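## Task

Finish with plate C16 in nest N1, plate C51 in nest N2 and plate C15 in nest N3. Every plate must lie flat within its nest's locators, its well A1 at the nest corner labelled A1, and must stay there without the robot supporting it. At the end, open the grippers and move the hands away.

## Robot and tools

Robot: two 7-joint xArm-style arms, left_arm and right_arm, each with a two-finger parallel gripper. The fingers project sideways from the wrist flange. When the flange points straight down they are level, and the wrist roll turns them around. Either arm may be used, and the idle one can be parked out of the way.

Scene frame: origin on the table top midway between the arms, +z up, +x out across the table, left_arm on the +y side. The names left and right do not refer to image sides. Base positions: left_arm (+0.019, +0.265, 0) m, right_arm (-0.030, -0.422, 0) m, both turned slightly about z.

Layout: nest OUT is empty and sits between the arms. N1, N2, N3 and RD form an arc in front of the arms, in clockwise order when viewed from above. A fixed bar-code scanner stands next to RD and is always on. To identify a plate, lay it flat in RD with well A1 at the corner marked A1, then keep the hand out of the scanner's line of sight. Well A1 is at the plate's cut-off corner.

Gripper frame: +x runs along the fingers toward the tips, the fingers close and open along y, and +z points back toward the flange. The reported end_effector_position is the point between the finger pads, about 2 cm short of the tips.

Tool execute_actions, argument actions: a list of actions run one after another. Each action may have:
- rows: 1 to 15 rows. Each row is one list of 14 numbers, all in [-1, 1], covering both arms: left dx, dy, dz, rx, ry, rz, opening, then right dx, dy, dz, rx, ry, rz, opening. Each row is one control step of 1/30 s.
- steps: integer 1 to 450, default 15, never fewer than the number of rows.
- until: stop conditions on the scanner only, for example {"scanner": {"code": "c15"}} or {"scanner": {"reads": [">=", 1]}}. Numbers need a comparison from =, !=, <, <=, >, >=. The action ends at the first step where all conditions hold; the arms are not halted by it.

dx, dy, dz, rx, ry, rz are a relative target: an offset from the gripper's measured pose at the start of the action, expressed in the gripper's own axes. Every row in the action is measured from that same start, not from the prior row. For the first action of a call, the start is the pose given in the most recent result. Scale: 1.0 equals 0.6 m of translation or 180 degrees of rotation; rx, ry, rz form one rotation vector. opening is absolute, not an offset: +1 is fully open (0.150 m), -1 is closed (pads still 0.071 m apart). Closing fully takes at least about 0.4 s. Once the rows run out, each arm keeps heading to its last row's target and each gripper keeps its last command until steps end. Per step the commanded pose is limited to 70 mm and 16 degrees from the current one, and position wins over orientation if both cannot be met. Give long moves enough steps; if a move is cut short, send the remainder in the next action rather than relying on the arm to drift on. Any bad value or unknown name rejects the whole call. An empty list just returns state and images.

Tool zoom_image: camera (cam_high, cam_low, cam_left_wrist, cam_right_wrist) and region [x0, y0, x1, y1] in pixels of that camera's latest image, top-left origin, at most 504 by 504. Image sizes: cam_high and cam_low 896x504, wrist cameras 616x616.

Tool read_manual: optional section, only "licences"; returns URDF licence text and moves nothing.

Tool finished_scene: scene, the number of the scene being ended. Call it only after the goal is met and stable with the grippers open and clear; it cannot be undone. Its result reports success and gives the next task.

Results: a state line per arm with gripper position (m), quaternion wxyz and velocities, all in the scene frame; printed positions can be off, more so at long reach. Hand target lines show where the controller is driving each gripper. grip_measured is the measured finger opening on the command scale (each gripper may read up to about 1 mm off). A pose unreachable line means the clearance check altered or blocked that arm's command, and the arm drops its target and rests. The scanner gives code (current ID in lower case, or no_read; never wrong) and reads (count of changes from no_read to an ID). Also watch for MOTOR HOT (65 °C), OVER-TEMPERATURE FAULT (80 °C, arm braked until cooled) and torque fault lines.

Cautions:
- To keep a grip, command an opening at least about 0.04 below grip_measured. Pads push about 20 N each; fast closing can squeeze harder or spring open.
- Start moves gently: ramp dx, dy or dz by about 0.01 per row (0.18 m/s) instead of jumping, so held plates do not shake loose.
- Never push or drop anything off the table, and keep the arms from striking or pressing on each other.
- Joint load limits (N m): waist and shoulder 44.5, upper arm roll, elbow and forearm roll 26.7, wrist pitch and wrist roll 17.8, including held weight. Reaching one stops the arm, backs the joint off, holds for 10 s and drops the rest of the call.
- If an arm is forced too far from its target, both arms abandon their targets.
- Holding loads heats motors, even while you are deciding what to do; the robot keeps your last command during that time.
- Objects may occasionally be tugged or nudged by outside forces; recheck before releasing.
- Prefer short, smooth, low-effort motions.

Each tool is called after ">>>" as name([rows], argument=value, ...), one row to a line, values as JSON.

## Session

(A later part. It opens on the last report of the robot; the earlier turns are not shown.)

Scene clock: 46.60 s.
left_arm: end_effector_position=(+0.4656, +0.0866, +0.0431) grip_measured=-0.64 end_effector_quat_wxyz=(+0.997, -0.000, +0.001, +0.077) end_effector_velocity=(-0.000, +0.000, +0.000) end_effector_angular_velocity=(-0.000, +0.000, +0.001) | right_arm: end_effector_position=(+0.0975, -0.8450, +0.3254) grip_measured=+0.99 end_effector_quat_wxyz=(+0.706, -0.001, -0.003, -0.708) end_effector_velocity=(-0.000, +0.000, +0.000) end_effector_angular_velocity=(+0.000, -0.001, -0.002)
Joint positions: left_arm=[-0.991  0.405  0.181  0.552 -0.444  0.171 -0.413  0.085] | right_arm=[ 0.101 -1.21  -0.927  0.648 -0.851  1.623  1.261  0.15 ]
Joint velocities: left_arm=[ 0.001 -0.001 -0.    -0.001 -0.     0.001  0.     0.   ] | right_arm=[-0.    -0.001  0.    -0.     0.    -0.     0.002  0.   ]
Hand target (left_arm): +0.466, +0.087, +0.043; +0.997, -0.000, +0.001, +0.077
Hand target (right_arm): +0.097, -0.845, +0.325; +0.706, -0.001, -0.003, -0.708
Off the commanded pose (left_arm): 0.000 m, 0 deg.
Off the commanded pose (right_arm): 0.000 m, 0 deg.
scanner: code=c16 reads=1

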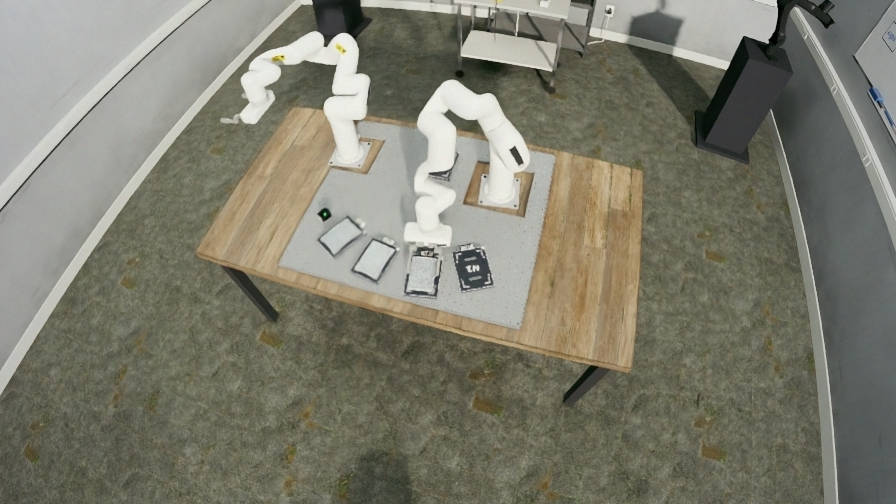

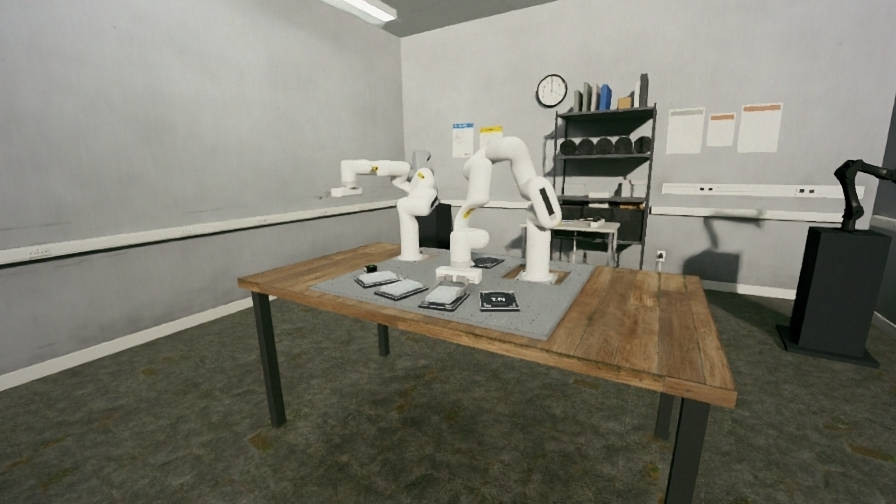

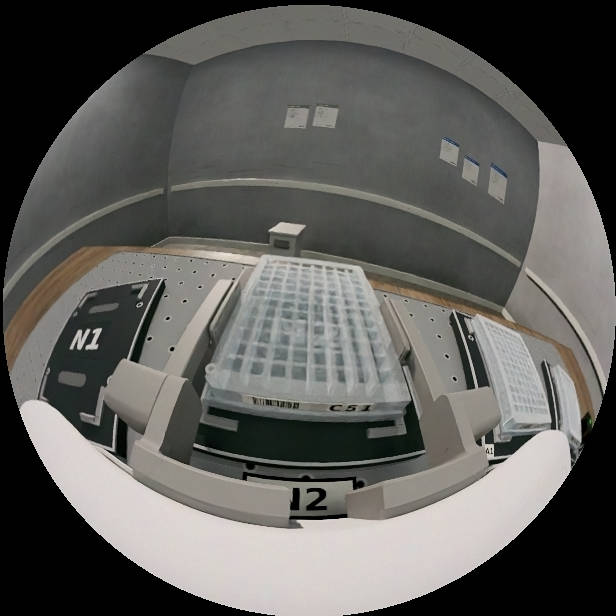

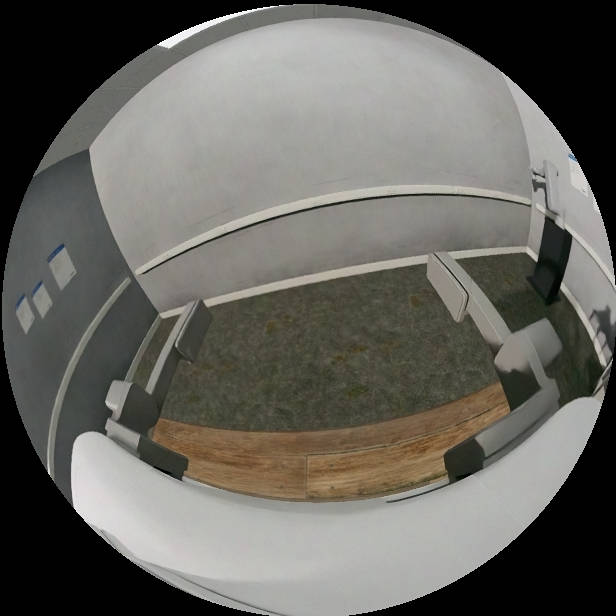

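>>> execute_actions([
  {"rows": [[0,0.0005,-0.003,0,0,0,-0.74,0,0,0,0,0,0,1],[0,0.001,-0.006,0,0,0,-0.74,0,0,0,0,0,0,1],[0,0.001,-0.009,0,0,0,-0.74,0,0,0,0,0,0,1],[0,0.001,-0.0125,0,0,0,-0.74,0,0,0,0,0,0,1]], "steps": 18},
])

>>> zoom_image(camera="cam_left_wrist", region=[120, 240, 500, 520])

>>> zoom_image(camera="cam_high", region=[370, 220, 480, 310])

Scene clock: 47.40 s.
left_arm: end_effector_position=(+0.4657, +0.0871, +0.0361) grip_measured=-0.64 end_effector_quat_wxyz=(+0.997, -0.001, +0.001, +0.078) end_effector_velocity=(+0.001, +0.001, +0.000) end_effector_angular_velocity=(-0.001, +0.000, +0.002) | right_arm: end_effector_position=(+0.0975, -0.8450, +0.3254) grip_measured=+0.99 end_effector_quat_wxyz=(+0.706, -0.001, -0.003, -0.708) end_effector_velocity=(-0.000, +0.000, -0.000) end_effector_angular_velocity=(+0.002, -0.001, +0.001)
Joint positions: left_arm=[-0.966  0.431  0.153  0.559 -0.462  0.148 -0.397  0.085] | right_arm=[ 0.101 -1.21  -0.927  0.648 -0.851  1.623  1.261  0.15 ]
Joint velocities: left_arm=[ 0.004 -0.    -0.001  0.001  0.001  0.002  0.001  0.   ] | right_arm=[-0.001 -0.001 -0.     0.     0.002  0.    -0.002  0.   ]
Hand target (left_arm): +0.466, +0.087, +0.036; +0.997, -0.000, +0.001, +0.077
Hand target (right_arm): +0.097, -0.845, +0.325; +0.706, -0.001, -0.003, -0.708
Off the commanded pose (left_arm): 0.001 m, 0 deg.
Off the commanded pose (right_arm): 0.000 m, 0 deg.
scanner: code=c16 reads=1

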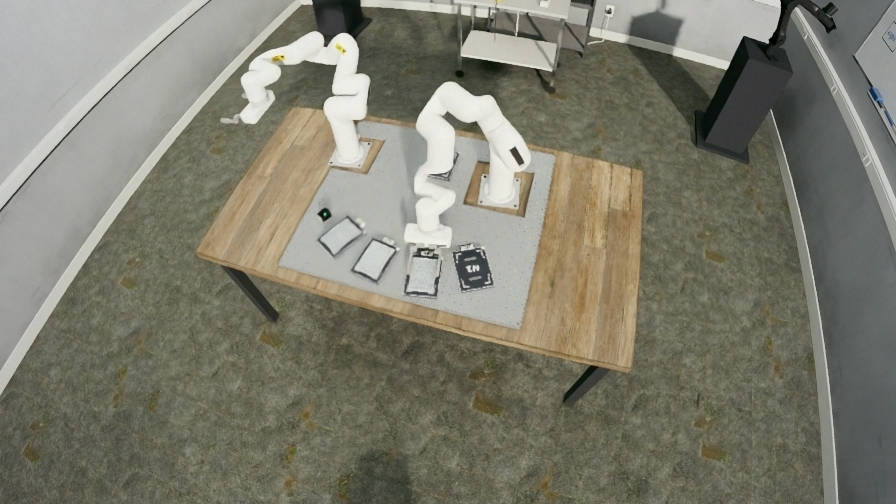

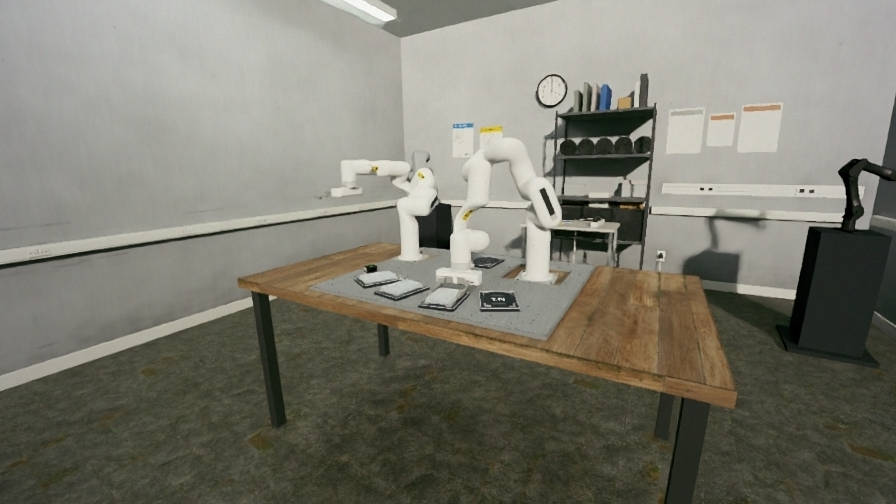

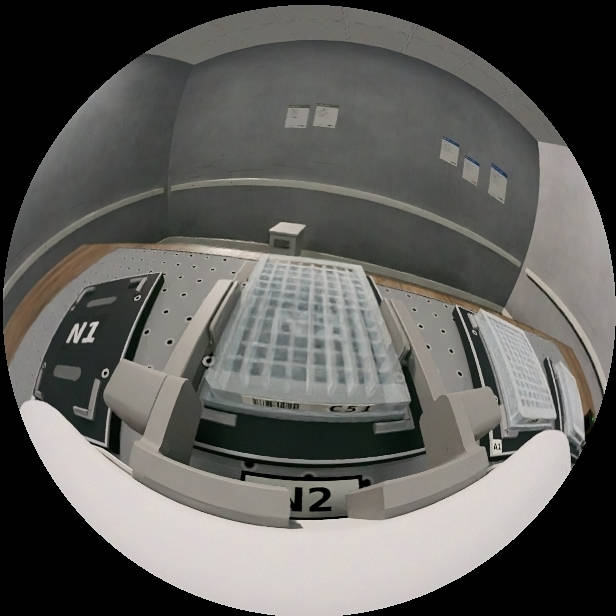

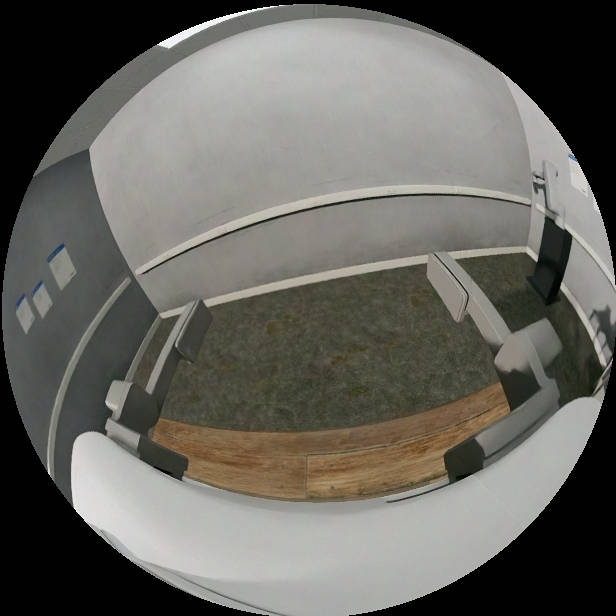

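Region (120, 240, 500, 520) of cam_left_wrist's 616x616 image, scaled by 1.326, with more detail than that image has; it fills the top 371 rows of this view, and the rest is white.

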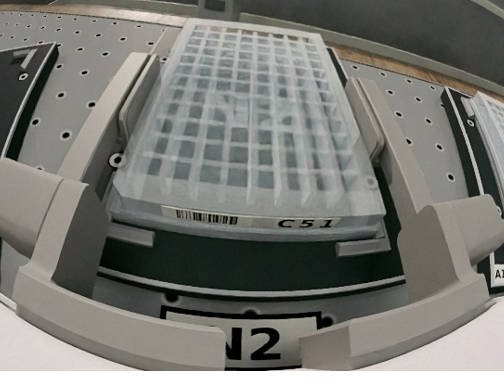

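Region (370, 220, 480, 310) of cam_high's 896x504 image, scaled by 4.582, with more detail than that image has; it fills the top 412 rows of this view, and the rest is white.

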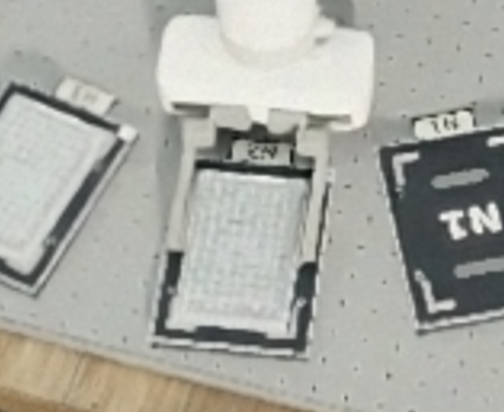

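>>> execute_actions([
  {"rows": [[0,0,0.004,0,0,0,-0.74,0,0,0,0,0,0,1],[0,0,0.008,0,0,0,-0.74,0,0,0,0,0,0,1],[0,0,0.011,0,0,0,-0.74,0,0,0,0,0,0,1]], "steps": 12},
  {"rows": [[-0.001,0,0,0,0,0,-0.74,0,0,0,0,0,0,1],[-0.0022,0,0,0,0,0,-0.74,0,0,0,0,0,0,1]], "steps": 10},
  {"rows": [[0,0,-0.003,0,0,0,-0.74,0,0,0,0,0,0,1],[0,0,-0.006,0,0,0,-0.74,0,0,0,0,0,0,1],[0,0,-0.009,0,0,0,-0.74,0,0,0,0,0,0,1],[0,0,-0.012,0,0,0,-0.74,0,0,0,0,0,0,1]], "steps": 18},
])

>>> zoom_image(camera="cam_left_wrist", region=[120, 240, 500, 520])

>>> zoom_image(camera="cam_high", region=[370, 220, 480, 310])

Scene clock: 48.93 s.
left_arm: end_effector_position=(+0.4645, +0.0871, +0.0354) grip_measured=-0.64 end_effector_quat_wxyz=(+0.997, -0.000, +0.001, +0.078) end_effector_velocity=(+0.000, +0.000, -0.000) end_effector_angular_velocity=(+0.001, +0.000, -0.000) | right_arm: end_effector_position=(+0.0975, -0.8450, +0.3254) grip_measured=+0.99 end_effector_quat_wxyz=(+0.706, -0.001, -0.003, -0.708) end_effector_velocity=(-0.000, +0.000, -0.000) end_effector_angular_velocity=(+0.002, +0.001, -0.000)
Joint positions: left_arm=[-0.966  0.433  0.151  0.557 -0.465  0.144 -0.396  0.085] | right_arm=[ 0.101 -1.21  -0.927  0.648 -0.851  1.623  1.261  0.15 ]
Joint velocities: left_arm=[ 0.001  0.001 -0.001  0.     0.    -0.001  0.001  0.   ] | right_arm=[-0.001  0.001  0.    -0.     0.002  0.001 -0.     0.   ]
Hand target (left_arm): +0.464, +0.087, +0.035; +0.997, -0.000, +0.001, +0.078
Hand target (right_arm): +0.097, -0.845, +0.325; +0.706, -0.001, -0.003, -0.708
Off the commanded pose (left_arm): 0.001 m, 0 deg.
Off the commanded pose (right_arm): 0.000 m, 0 deg.
scanner: code=c16 reads=1

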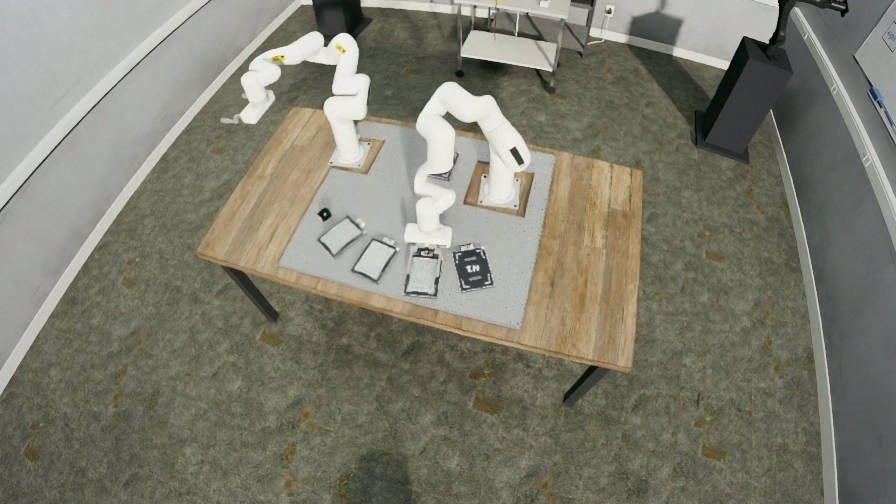

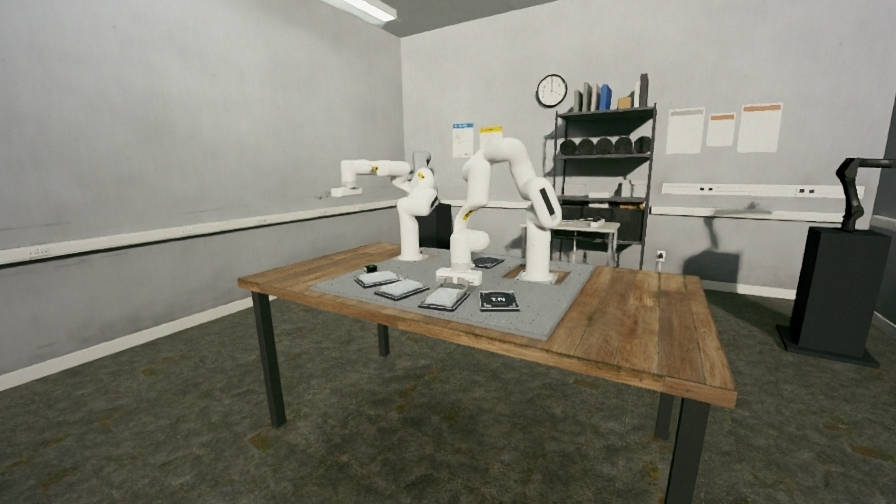

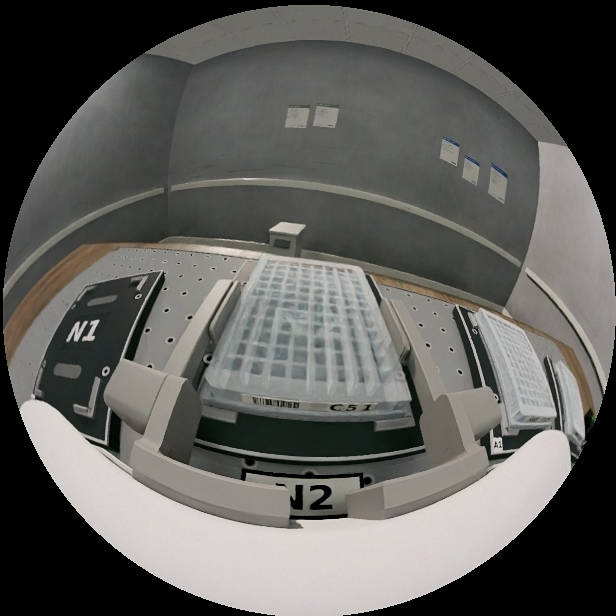

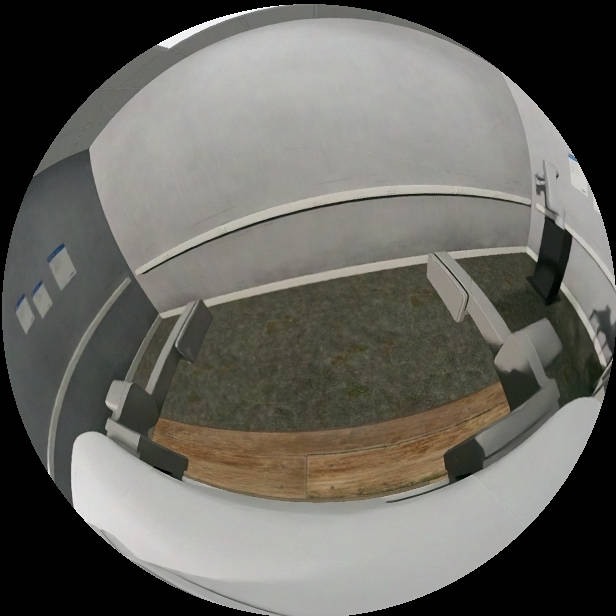

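Region (120, 240, 500, 520) of cam_left_wrist's 616x616 image, scaled by 1.326, with more detail than that image has; it fills the top 371 rows of this view, and the rest is white.

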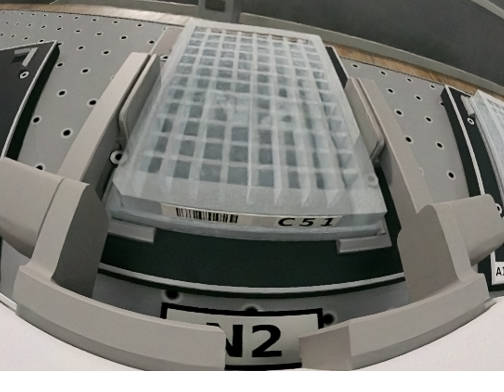

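Region (370, 220, 480, 310) of cam_high's 896x504 image, scaled by 4.582, with more detail than that image has; it fills the top 412 rows of this view, and the rest is white.

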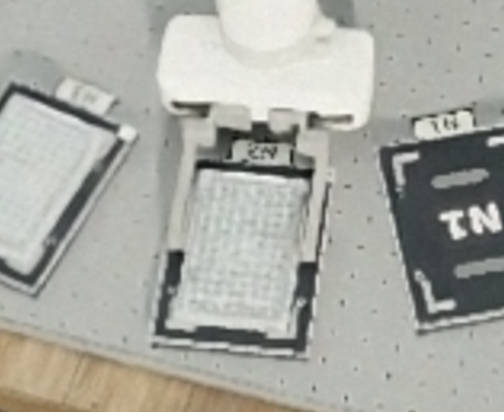

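>>> execute_actions(actions=[])

Scene clock: 49.40 s.
left_arm: end_effector_position=(+0.4645, +0.0871, +0.0352) grip_measured=-0.64 end_effector_quat_wxyz=(+0.997, -0.000, +0.001, +0.078) end_effector_velocity=(+0.000, -0.000, +0.000) end_effector_angular_velocity=(-0.000, -0.000, +0.000) | right_arm: end_effector_position=(+0.0975, -0.8450, +0.3254) grip_measured=+0.99 end_effector_quat_wxyz=(+0.706, -0.001, -0.003, -0.708) end_effector_velocity=(-0.000, -0.000, -0.000) end_effector_angular_velocity=(+0.000, +0.000, -0.001)
Joint positions: left_arm=[-0.966  0.433  0.15   0.557 -0.465  0.144 -0.396  0.085] | right_arm=[ 0.101 -1.21  -0.927  0.648 -0.851  1.623  1.261  0.15 ]
Joint velocities: left_arm=[ 0.  0.  0.  0.  0.  0. -0. -0.] | right_arm=[-0.001  0.001 -0.    -0.     0.    -0.    -0.    -0.   ]
Hand target (left_arm): +0.464, +0.087, +0.035; +0.997, -0.000, +0.001, +0.078
Hand target (right_arm): +0.097, -0.845, +0.325; +0.706, -0.001, -0.003, -0.708
Off the commanded pose (left_arm): 0.000 m, 0 deg.
Off the commanded pose (right_arm): 0.000 m, 0 deg.
scanner: code=c16 reads=1

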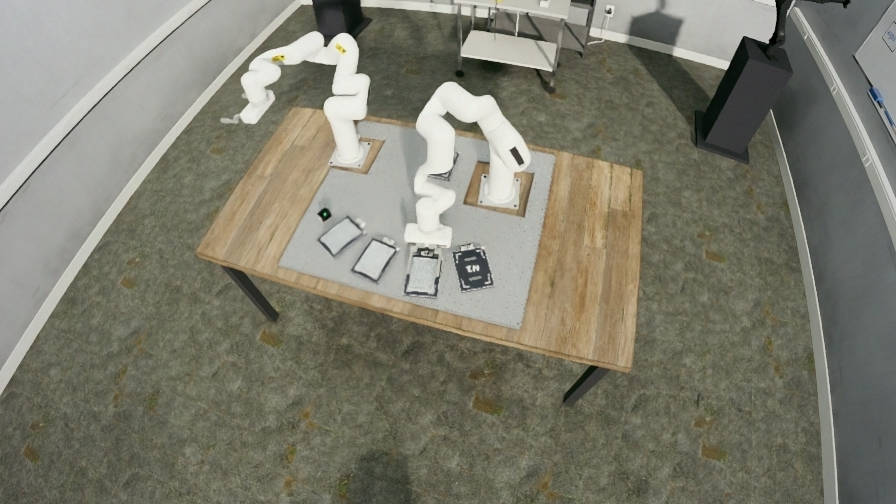

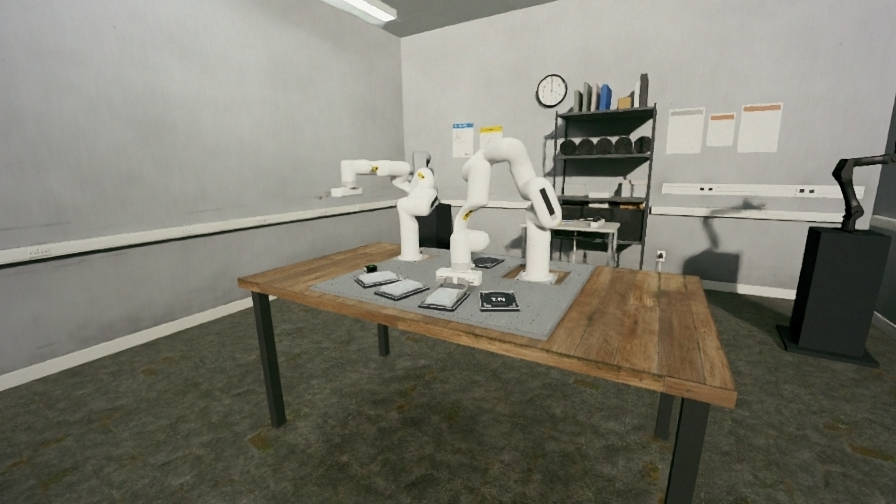

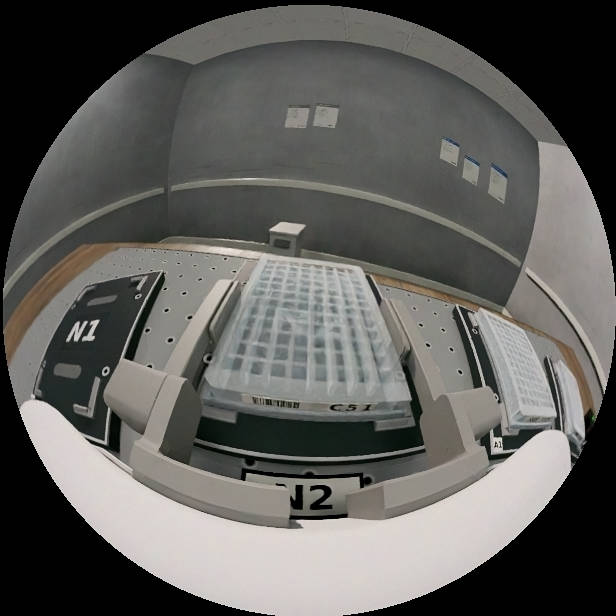

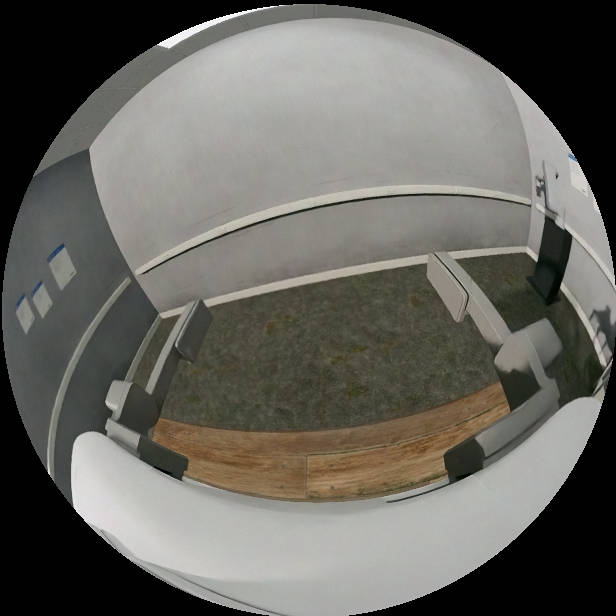

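>>> execute_actions([
  {"rows":[[0,0,0,0,0,0,-0.66,0,0,0,0,0,0,1],[0,0,0,0,0,0,-0.6,0,0,0,0,0,0,1],[0,0,0,0,0,0,-0.52,0,0,0,0,0,0,1],[0,0,0,0,0,0,-0.44,0,0,0,0,0,0,1],[0,0,0,0,0,0,-0.36,0,0,0,0,0,0,1],[0,0,0,0,0,0,-0.28,0,0,0,0,0,0,1],[0,0,0,0,0,0,-0.2,0,0,0,0,0,0,1]],"steps":12},
  {"rows":[[0,0,0.01,0,0,0,-0.2,0,0,0,0,0,0,1],[0,0,0.02,0,0,0,-0.2,0,0,0,0,0,0,1],[0,0,0.03,0,0,0,-0.2,0,0,0,0,0,0,1],[0,0,0.045,0,0,0,-0.2,0,0,0,0,0,0,1],[0,0,0.06,0,0,0,-0.2,0,0,0,0,0,0,1],[0,0,0.075,0,0,0,-0.2,0,0,0,0,0,0,1],[0,0,0.09,0,0,0,-0.2,0,0,0,0,0,0,1],[0,0,0.1,0,0,0,-0.2,0,0,0,0,0,0,1],[0,0,0.11,0,0,0,-0.2,0,0,0,0,0,0,1]],"steps":18},
])

Scene clock: 50.73 s.
left_arm: end_effector_position=(+0.4635, +0.0868, +0.0996) grip_measured=-0.20 end_effector_quat_wxyz=(+0.997, +0.000, +0.002, +0.076) end_effector_velocity=(-0.003, +0.002, -0.004) end_effector_angular_velocity=(+0.037, +0.022, +0.009) | right_arm: end_effector_position=(+0.0975, -0.8450, +0.3254) grip_measured=+0.99 end_effector_quat_wxyz=(+0.706, -0.001, -0.003, -0.708) end_effector_velocity=(+0.000, +0.000, -0.000) end_effector_angular_velocity=(+0.001, +0.001, +0.001)
Joint positions: left_arm=[-1.13   0.185  0.369  0.498 -0.209  0.336 -0.594  0.103] | right_arm=[ 0.101 -1.21  -0.927  0.648 -0.851  1.623  1.261  0.15 ]
Joint velocities: left_arm=[-0.026  0.004  0.028  0.007  0.058  0.041 -0.063  0.   ] | right_arm=[ 0.     0.     0.    -0.001  0.     0.001 -0.     0.   ]
Hand target (left_arm): +0.464, +0.087, +0.100; +0.997, +0.001, +0.002, +0.077
Hand target (right_arm): +0.097, -0.845, +0.325; +0.706, -0.001, -0.003, -0.708
Off the commanded pose (left_arm): 0.001 m, 0 deg.
Off the commanded pose (right_arm): 0.000 m, 0 deg.
scanner: code=c16 reads=1

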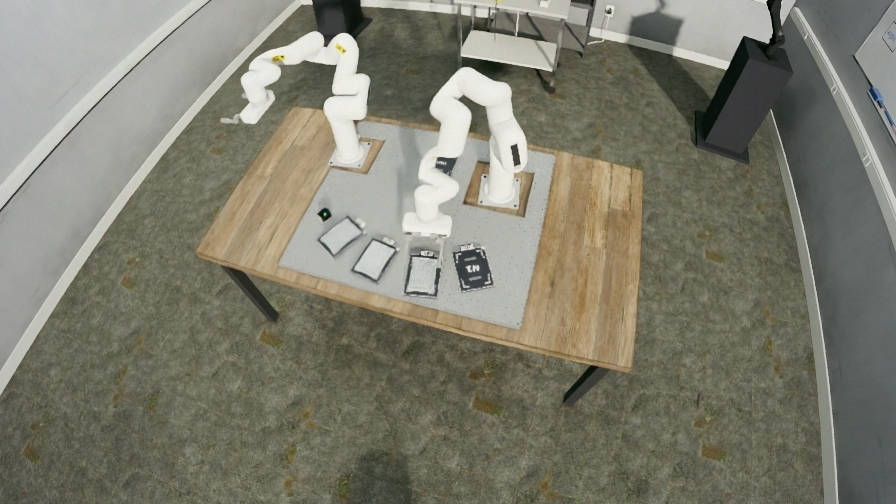

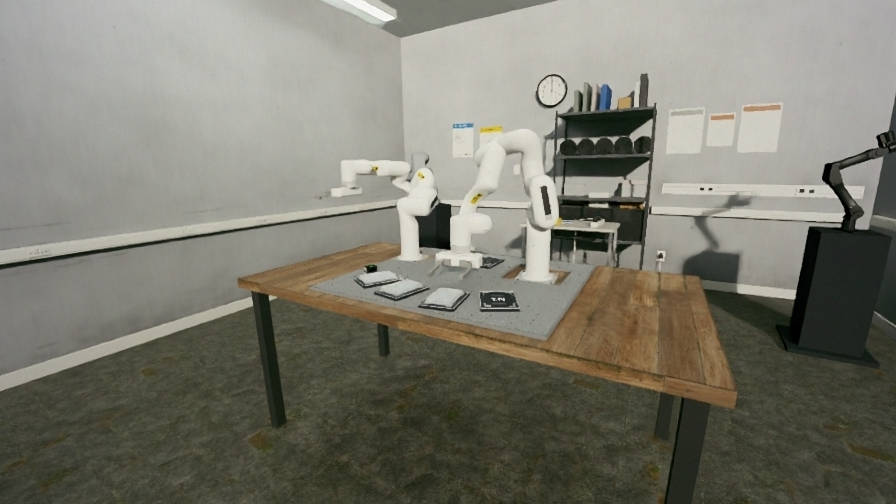

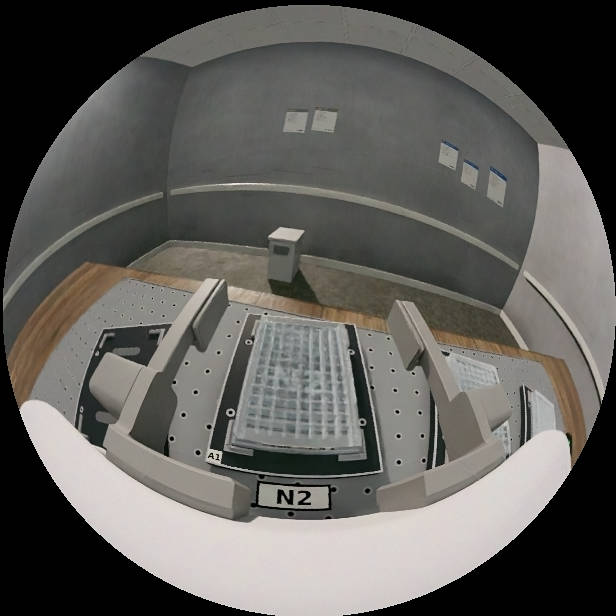

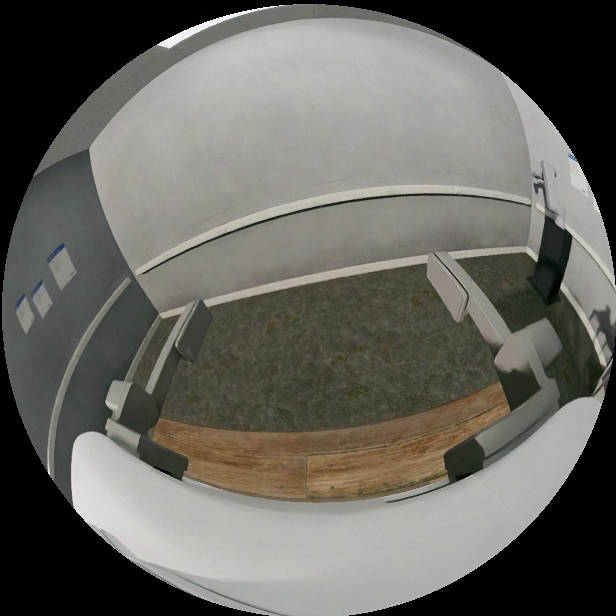

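>>> execute_actions([
  {"rows":[[-0.006,-0.016,0,0,0,-0.006,-0.2,0,0,0,0,0,0,1],[-0.017,-0.044,0,0,0,-0.017,-0.2,0,0,0,0,0,0,1],[-0.031,-0.082,0,0,0,-0.031,-0.2,0,0,0,0,0,0,1],[-0.048,-0.126,0,0,0,-0.048,-0.2,0,0,0,0,0,0,1],[-0.065,-0.17,0,0,0,-0.065,-0.2,0,0,0,0,0,0,1],[-0.081,-0.213,0,0,0,-0.082,-0.2,0,0,0,0,0,0,1],[-0.098,-0.257,0,0,0,-0.098,-0.2,0,0,0,0,0,0,1],[-0.115,-0.301,0,0,0,-0.115,-0.2,0,0,0,0,0,0,1],[-0.131,-0.344,0,0,0,-0.132,-0.2,0,0,0,0,0,0,1],[-0.148,-0.388,0,0,0,-0.149,-0.2,0,0,0,0,0,0,1],[-0.165,-0.432,0,0,0,-0.165,-0.2,0,0,0,0,0,0,1],[-0.181,-0.476,0,0,0,-0.182,-0.2,0,0,0,0,0,0,1],[-0.194,-0.508,0,0,0,-0.195,-0.2,0,0,0,0,0,0,1],[-0.203,-0.533,0,0,0,-0.204,-0.2,0,0,0,0,0,0,1],[-0.2085,-0.5467,0,0,0,-0.2094,-0.2,0,0,0,0,0,0,1]],"steps":40},
])

Scene clock: 52.37 s.
left_arm: end_effector_position=(+0.3910, -0.2558, +0.1000) grip_measured=-0.20 end_effector_quat_wxyz=(+0.968, +0.001, +0.002, -0.250) end_effector_velocity=(-0.000, -0.001, +0.000) end_effector_angular_velocity=(-0.001, -0.000, -0.001) | right_arm: end_effector_position=(+0.0975, -0.8450, +0.3254) grip_measured=+0.99 end_effector_quat_wxyz=(+0.706, -0.001, -0.003, -0.708) end_effector_velocity=(+0.000, +0.000, +0.000) end_effector_angular_velocity=(+0.000, -0.001, -0.000)
Joint positions: left_arm=[-1.33   0.512  0.125  1.065 -0.117  0.563 -0.489  0.103] | right_arm=[ 0.101 -1.21  -0.927  0.648 -0.851  1.623  1.261  0.15 ]
Joint velocities: left_arm=[-0.     0.001 -0.001  0.002  0.     0.    -0.     0.   ] | right_arm=[ 0.    -0.     0.     0.     0.001 -0.001  0.001  0.   ]
Hand target (left_arm): +0.391, -0.256, +0.100; +0.968, +0.001, +0.002, -0.250
Hand target (right_arm): +0.097, -0.845, +0.325; +0.706, -0.001, -0.003, -0.708
Off the commanded pose (left_arm): 0.001 m, 0 deg.
Off the commanded pose (right_arm): 0.000 m, 0 deg.
scanner: code=c16 reads=1

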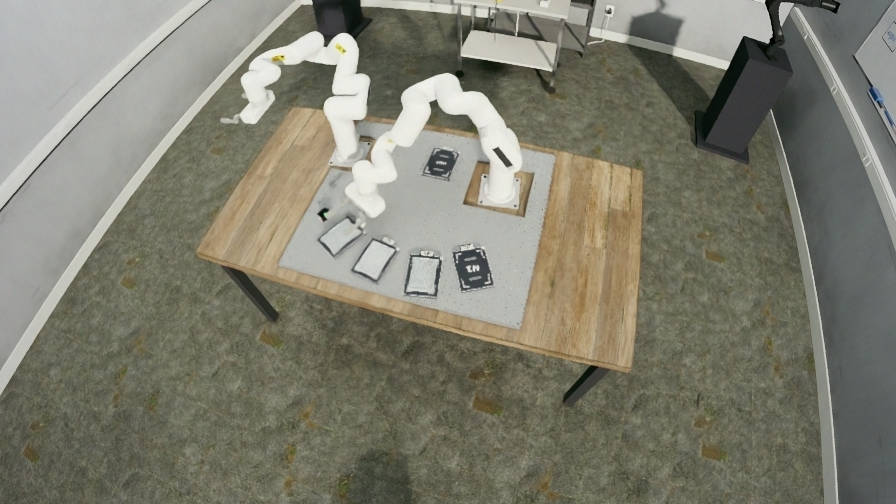

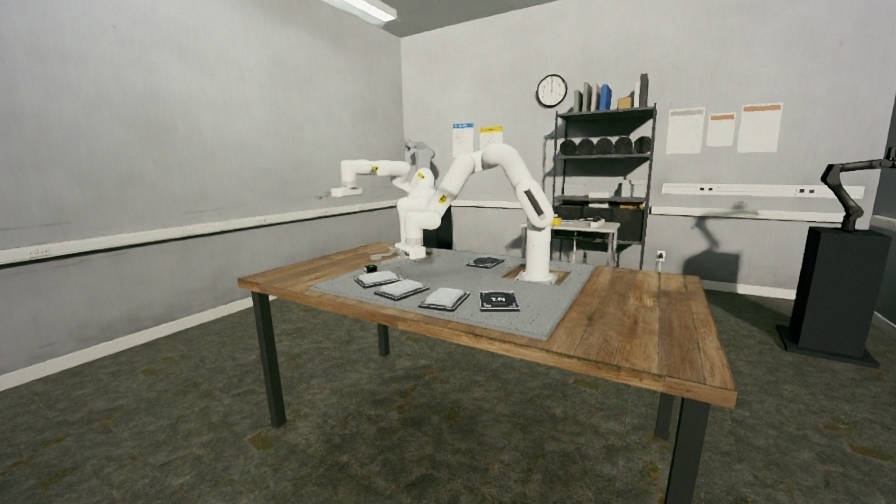

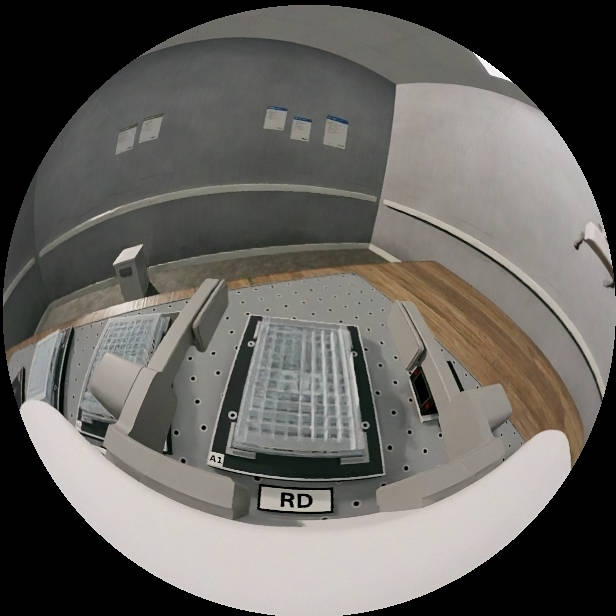

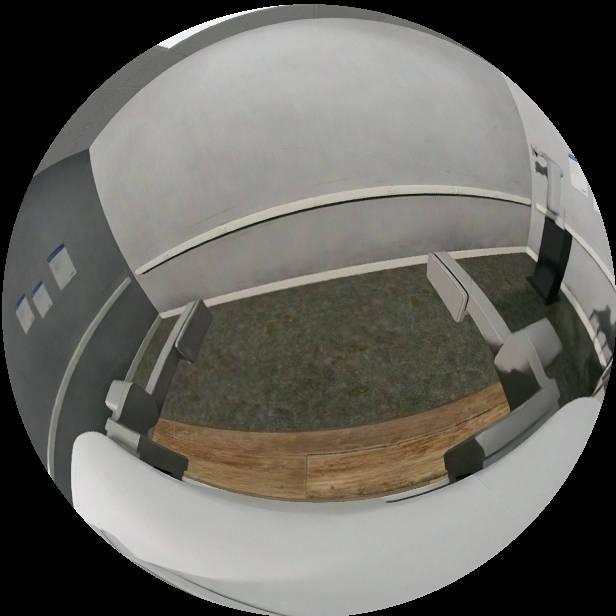

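>>> execute_actions([
  {"rows":[[-0.001,-0.001,-0.01,0,0,0,-0.2,0,0,0,0,0,0,1],[-0.0016,-0.002,-0.02,0,0,0,-0.2,0,0,0,0,0,0,1],[-0.0016,-0.002,-0.032,0,0,0,-0.2,0,0,0,0,0,0,1],[-0.0016,-0.002,-0.045,0,0,0,-0.2,0,0,0,0,0,0,1],[-0.0016,-0.002,-0.058,0,0,0,-0.2,0,0,0,0,0,0,1],[-0.0016,-0.002,-0.07,0,0,0,-0.2,0,0,0,0,0,0,1],[-0.0016,-0.002,-0.082,0,0,0,-0.2,0,0,0,0,0,0,1],[-0.0016,-0.002,-0.092,0,0,0,-0.2,0,0,0,0,0,0,1],[-0.0016,-0.002,-0.1,0,0,0,-0.2,0,0,0,0,0,0,1],[-0.0016,-0.002,-0.105,0,0,0,-0.2,0,0,0,0,0,0,1],[-0.0016,-0.002,-0.1075,0,0,0,-0.2,0,0,0,0,0,0,1]],"steps":22},
])

Scene clock: 53.30 s.
left_arm: end_effector_position=(+0.3897, -0.2566, +0.0361) grip_measured=-0.20 end_effector_quat_wxyz=(+0.968, +0.000, +0.002, -0.250) end_effector_velocity=(-0.001, +0.002, -0.004) end_effector_angular_velocity=(+0.007, +0.003, +0.000) | right_arm: end_effector_position=(+0.0975, -0.8450, +0.3254) grip_measured=+0.99 end_effector_quat_wxyz=(+0.706, -0.001, -0.003, -0.708) end_effector_velocity=(-0.000, -0.000, +0.000) end_effector_angular_velocity=(-0.001, +0.000, -0.002)
Joint positions: left_arm=[-1.313  0.676  0.097  1.098 -0.149  0.431 -0.469  0.103] | right_arm=[ 0.101 -1.21  -0.927  0.648 -0.851  1.623  1.261  0.15 ]
Joint velocities: left_arm=[ 0.001  0.005 -0.    -0.003  0.     0.     0.    -0.   ] | right_arm=[ 0.     0.    -0.    -0.    -0.001 -0.     0.002 -0.   ]
Hand target (left_arm): +0.390, -0.256, +0.036; +0.968, +0.001, +0.002, -0.250
Hand target (right_arm): +0.097, -0.845, +0.325; +0.706, -0.001, -0.003, -0.708
Off the commanded pose (left_arm): 0.001 m, 0 deg.
Off the commanded pose (right_arm): 0.000 m, 0 deg.
scanner: code=no_read reads=1

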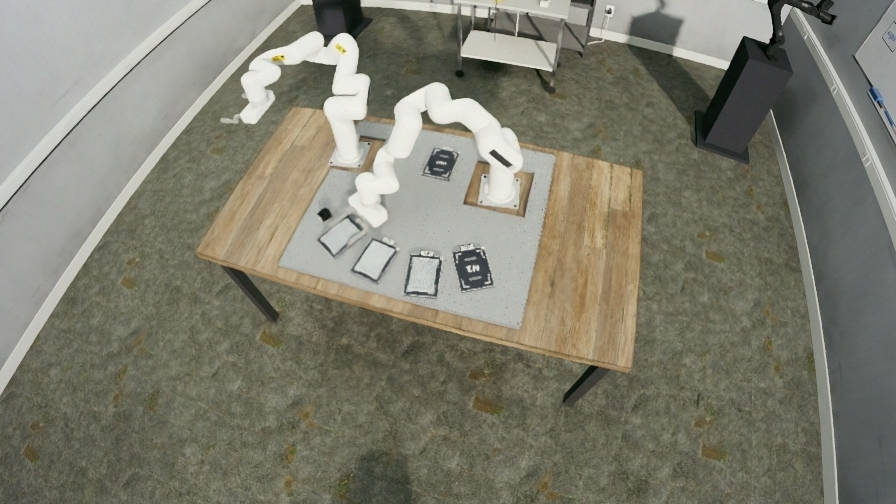

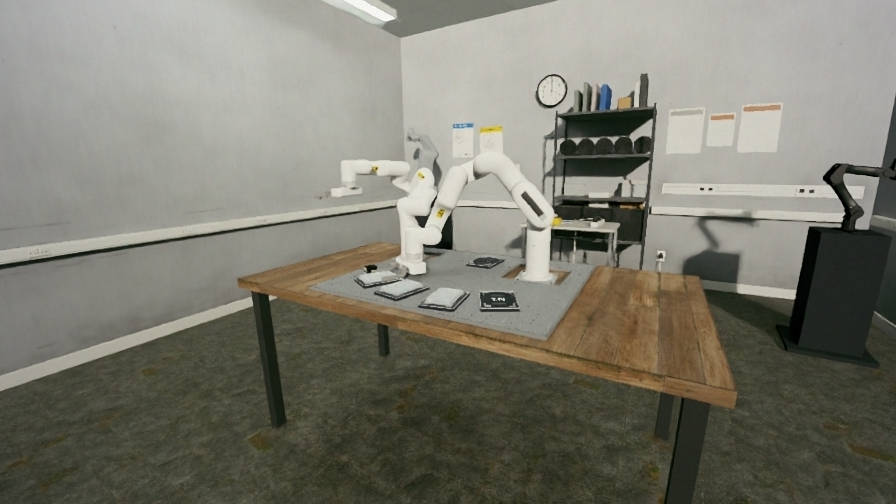

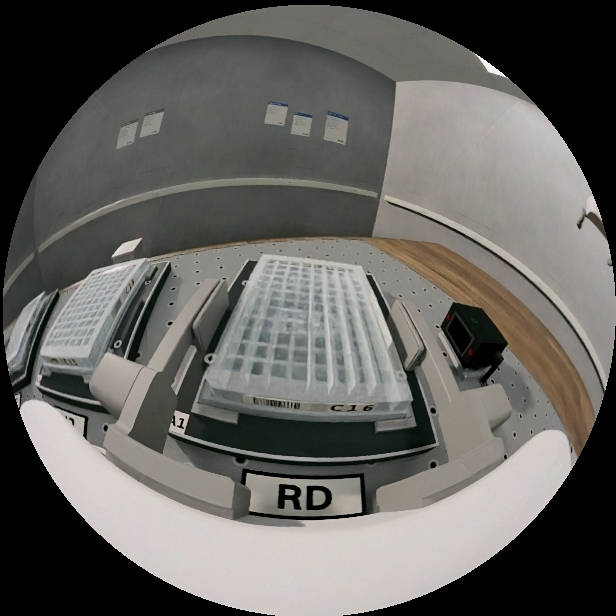

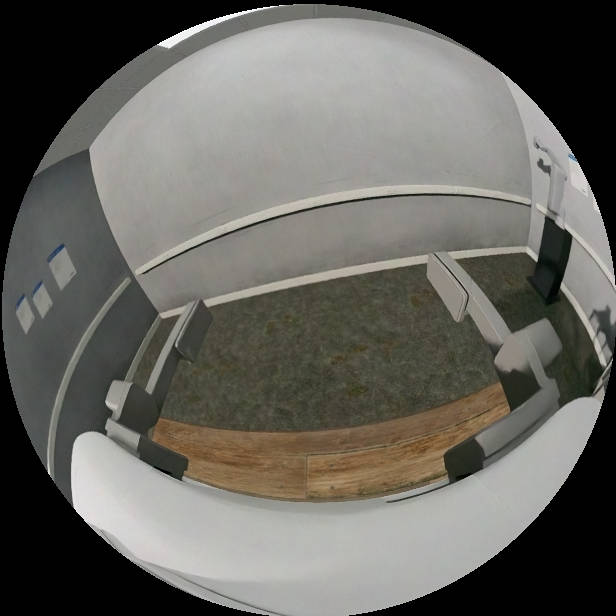

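Aligned on C16. Closing and lifting.

>>> execute_actions([
  {"rows":[[0,0,-0.001,0,0,0,-0.28,0,0,0,0,0,0,1],[0,0,-0.001,0,0,0,-0.36,0,0,0,0,0,0,1],[0,0,-0.001,0,0,0,-0.44,0,0,0,0,0,0,1],[0,0,-0.001,0,0,0,-0.52,0,0,0,0,0,0,1],[0,0,-0.001,0,0,0,-0.58,0,0,0,0,0,0,1],[0,0,-0.001,0,0,0,-0.62,0,0,0,0,0,0,1],[0,0,-0.001,0,0,0,-0.66,0,0,0,0,0,0,1],[0,0,-0.001,0,0,0,-0.7,0,0,0,0,0,0,1],[0,0,-0.001,0,0,0,-0.74,0,0,0,0,0,0,1]],"steps":16},
  {"rows":[[0,0,0.005,0,0,0,-0.74,0,0,0,0,0,0,1],[0,0,0.012,0,0,0,-0.74,0,0,0,0,0,0,1],[0,0,0.02,0,0,0,-0.74,0,0,0,0,0,0,1],[0,0,0.03,0,0,0,-0.74,0,0,0,0,0,0,1],[0,0,0.04,0,0,0,-0.74,0,0,0,0,0,0,1],[0,0,0.05,0,0,0,-0.74,0,0,0,0,0,0,1],[0,0,0.06,0,0,0,-0.74,0,0,0,0,0,0,1],[0,0,0.07,0,0,0,-0.74,0,0,0,0,0,0,1],[0,0,0.08,0,0,0,-0.74,0,0,0,0,0,0,1],[0,0,0.09,0,0,0,-0.74,0,0,0,0,0,0,1],[0,0,0.1,0,0,0,-0.74,0,0,0,0,0,0,1],[0,0,0.108,0,0,0,-0.74,0,0,0,0,0,0,1]],"steps":20},
])

Scene clock: 54.77 s.
left_arm: end_effector_position=(+0.3893, -0.2561, +0.0990) grip_measured=-0.64 end_effector_quat_wxyz=(+0.968, +0.001, +0.002, -0.250) end_effector_velocity=(-0.003, +0.005, -0.010) end_effector_angular_velocity=(+0.021, +0.010, -0.001) | right_arm: end_effector_position=(+0.0975, -0.8450, +0.3254) grip_measured=+0.99 end_effector_quat_wxyz=(+0.706, -0.001, -0.003, -0.708) end_effector_velocity=(+0.001, +0.000, -0.000) end_effector_angular_velocity=(+0.001, -0.001, +0.001)
Joint positions: left_arm=[-1.334  0.513  0.125  1.064 -0.118  0.562 -0.492  0.085] | right_arm=[ 0.101 -1.21  -0.927  0.648 -0.851  1.623  1.261  0.15 ]
Joint velocities: left_arm=[-0.001  0.008  0.    -0.009  0.002  0.006 -0.001  0.   ] | right_arm=[ 0.001 -0.    -0.     0.     0.001 -0.001 -0.     0.   ]
Hand target (left_arm): +0.390, -0.257, +0.100; +0.968, +0.001, +0.001, -0.250
Hand target (right_arm): +0.097, -0.845, +0.325; +0.706, -0.001, -0.003, -0.708
Off the commanded pose (left_arm): 0.002 m, 0 deg.
Off the commanded pose (right_arm): 0.000 m, 0 deg.
scanner: code=no_read reads=1

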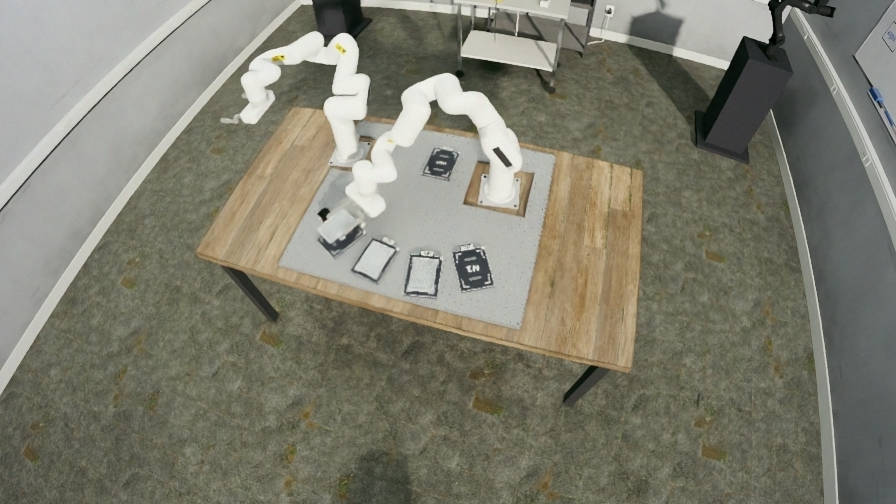

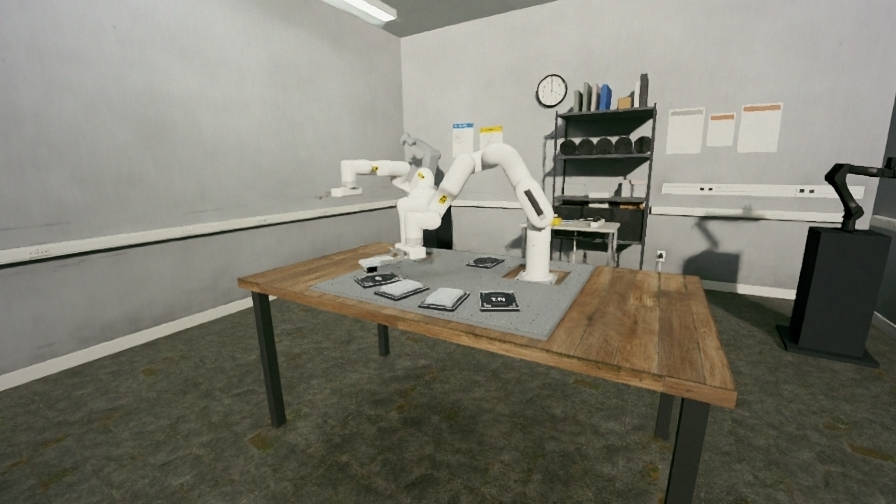

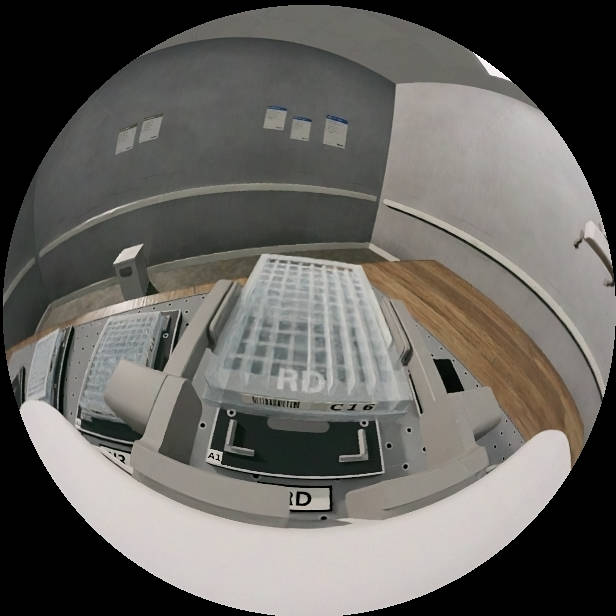

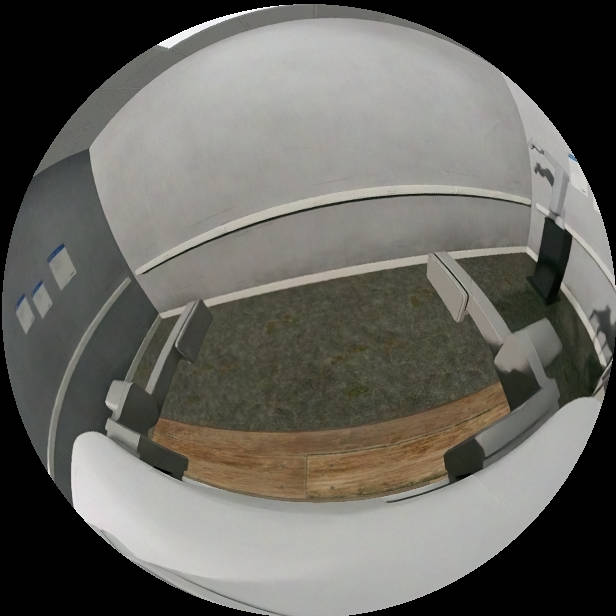

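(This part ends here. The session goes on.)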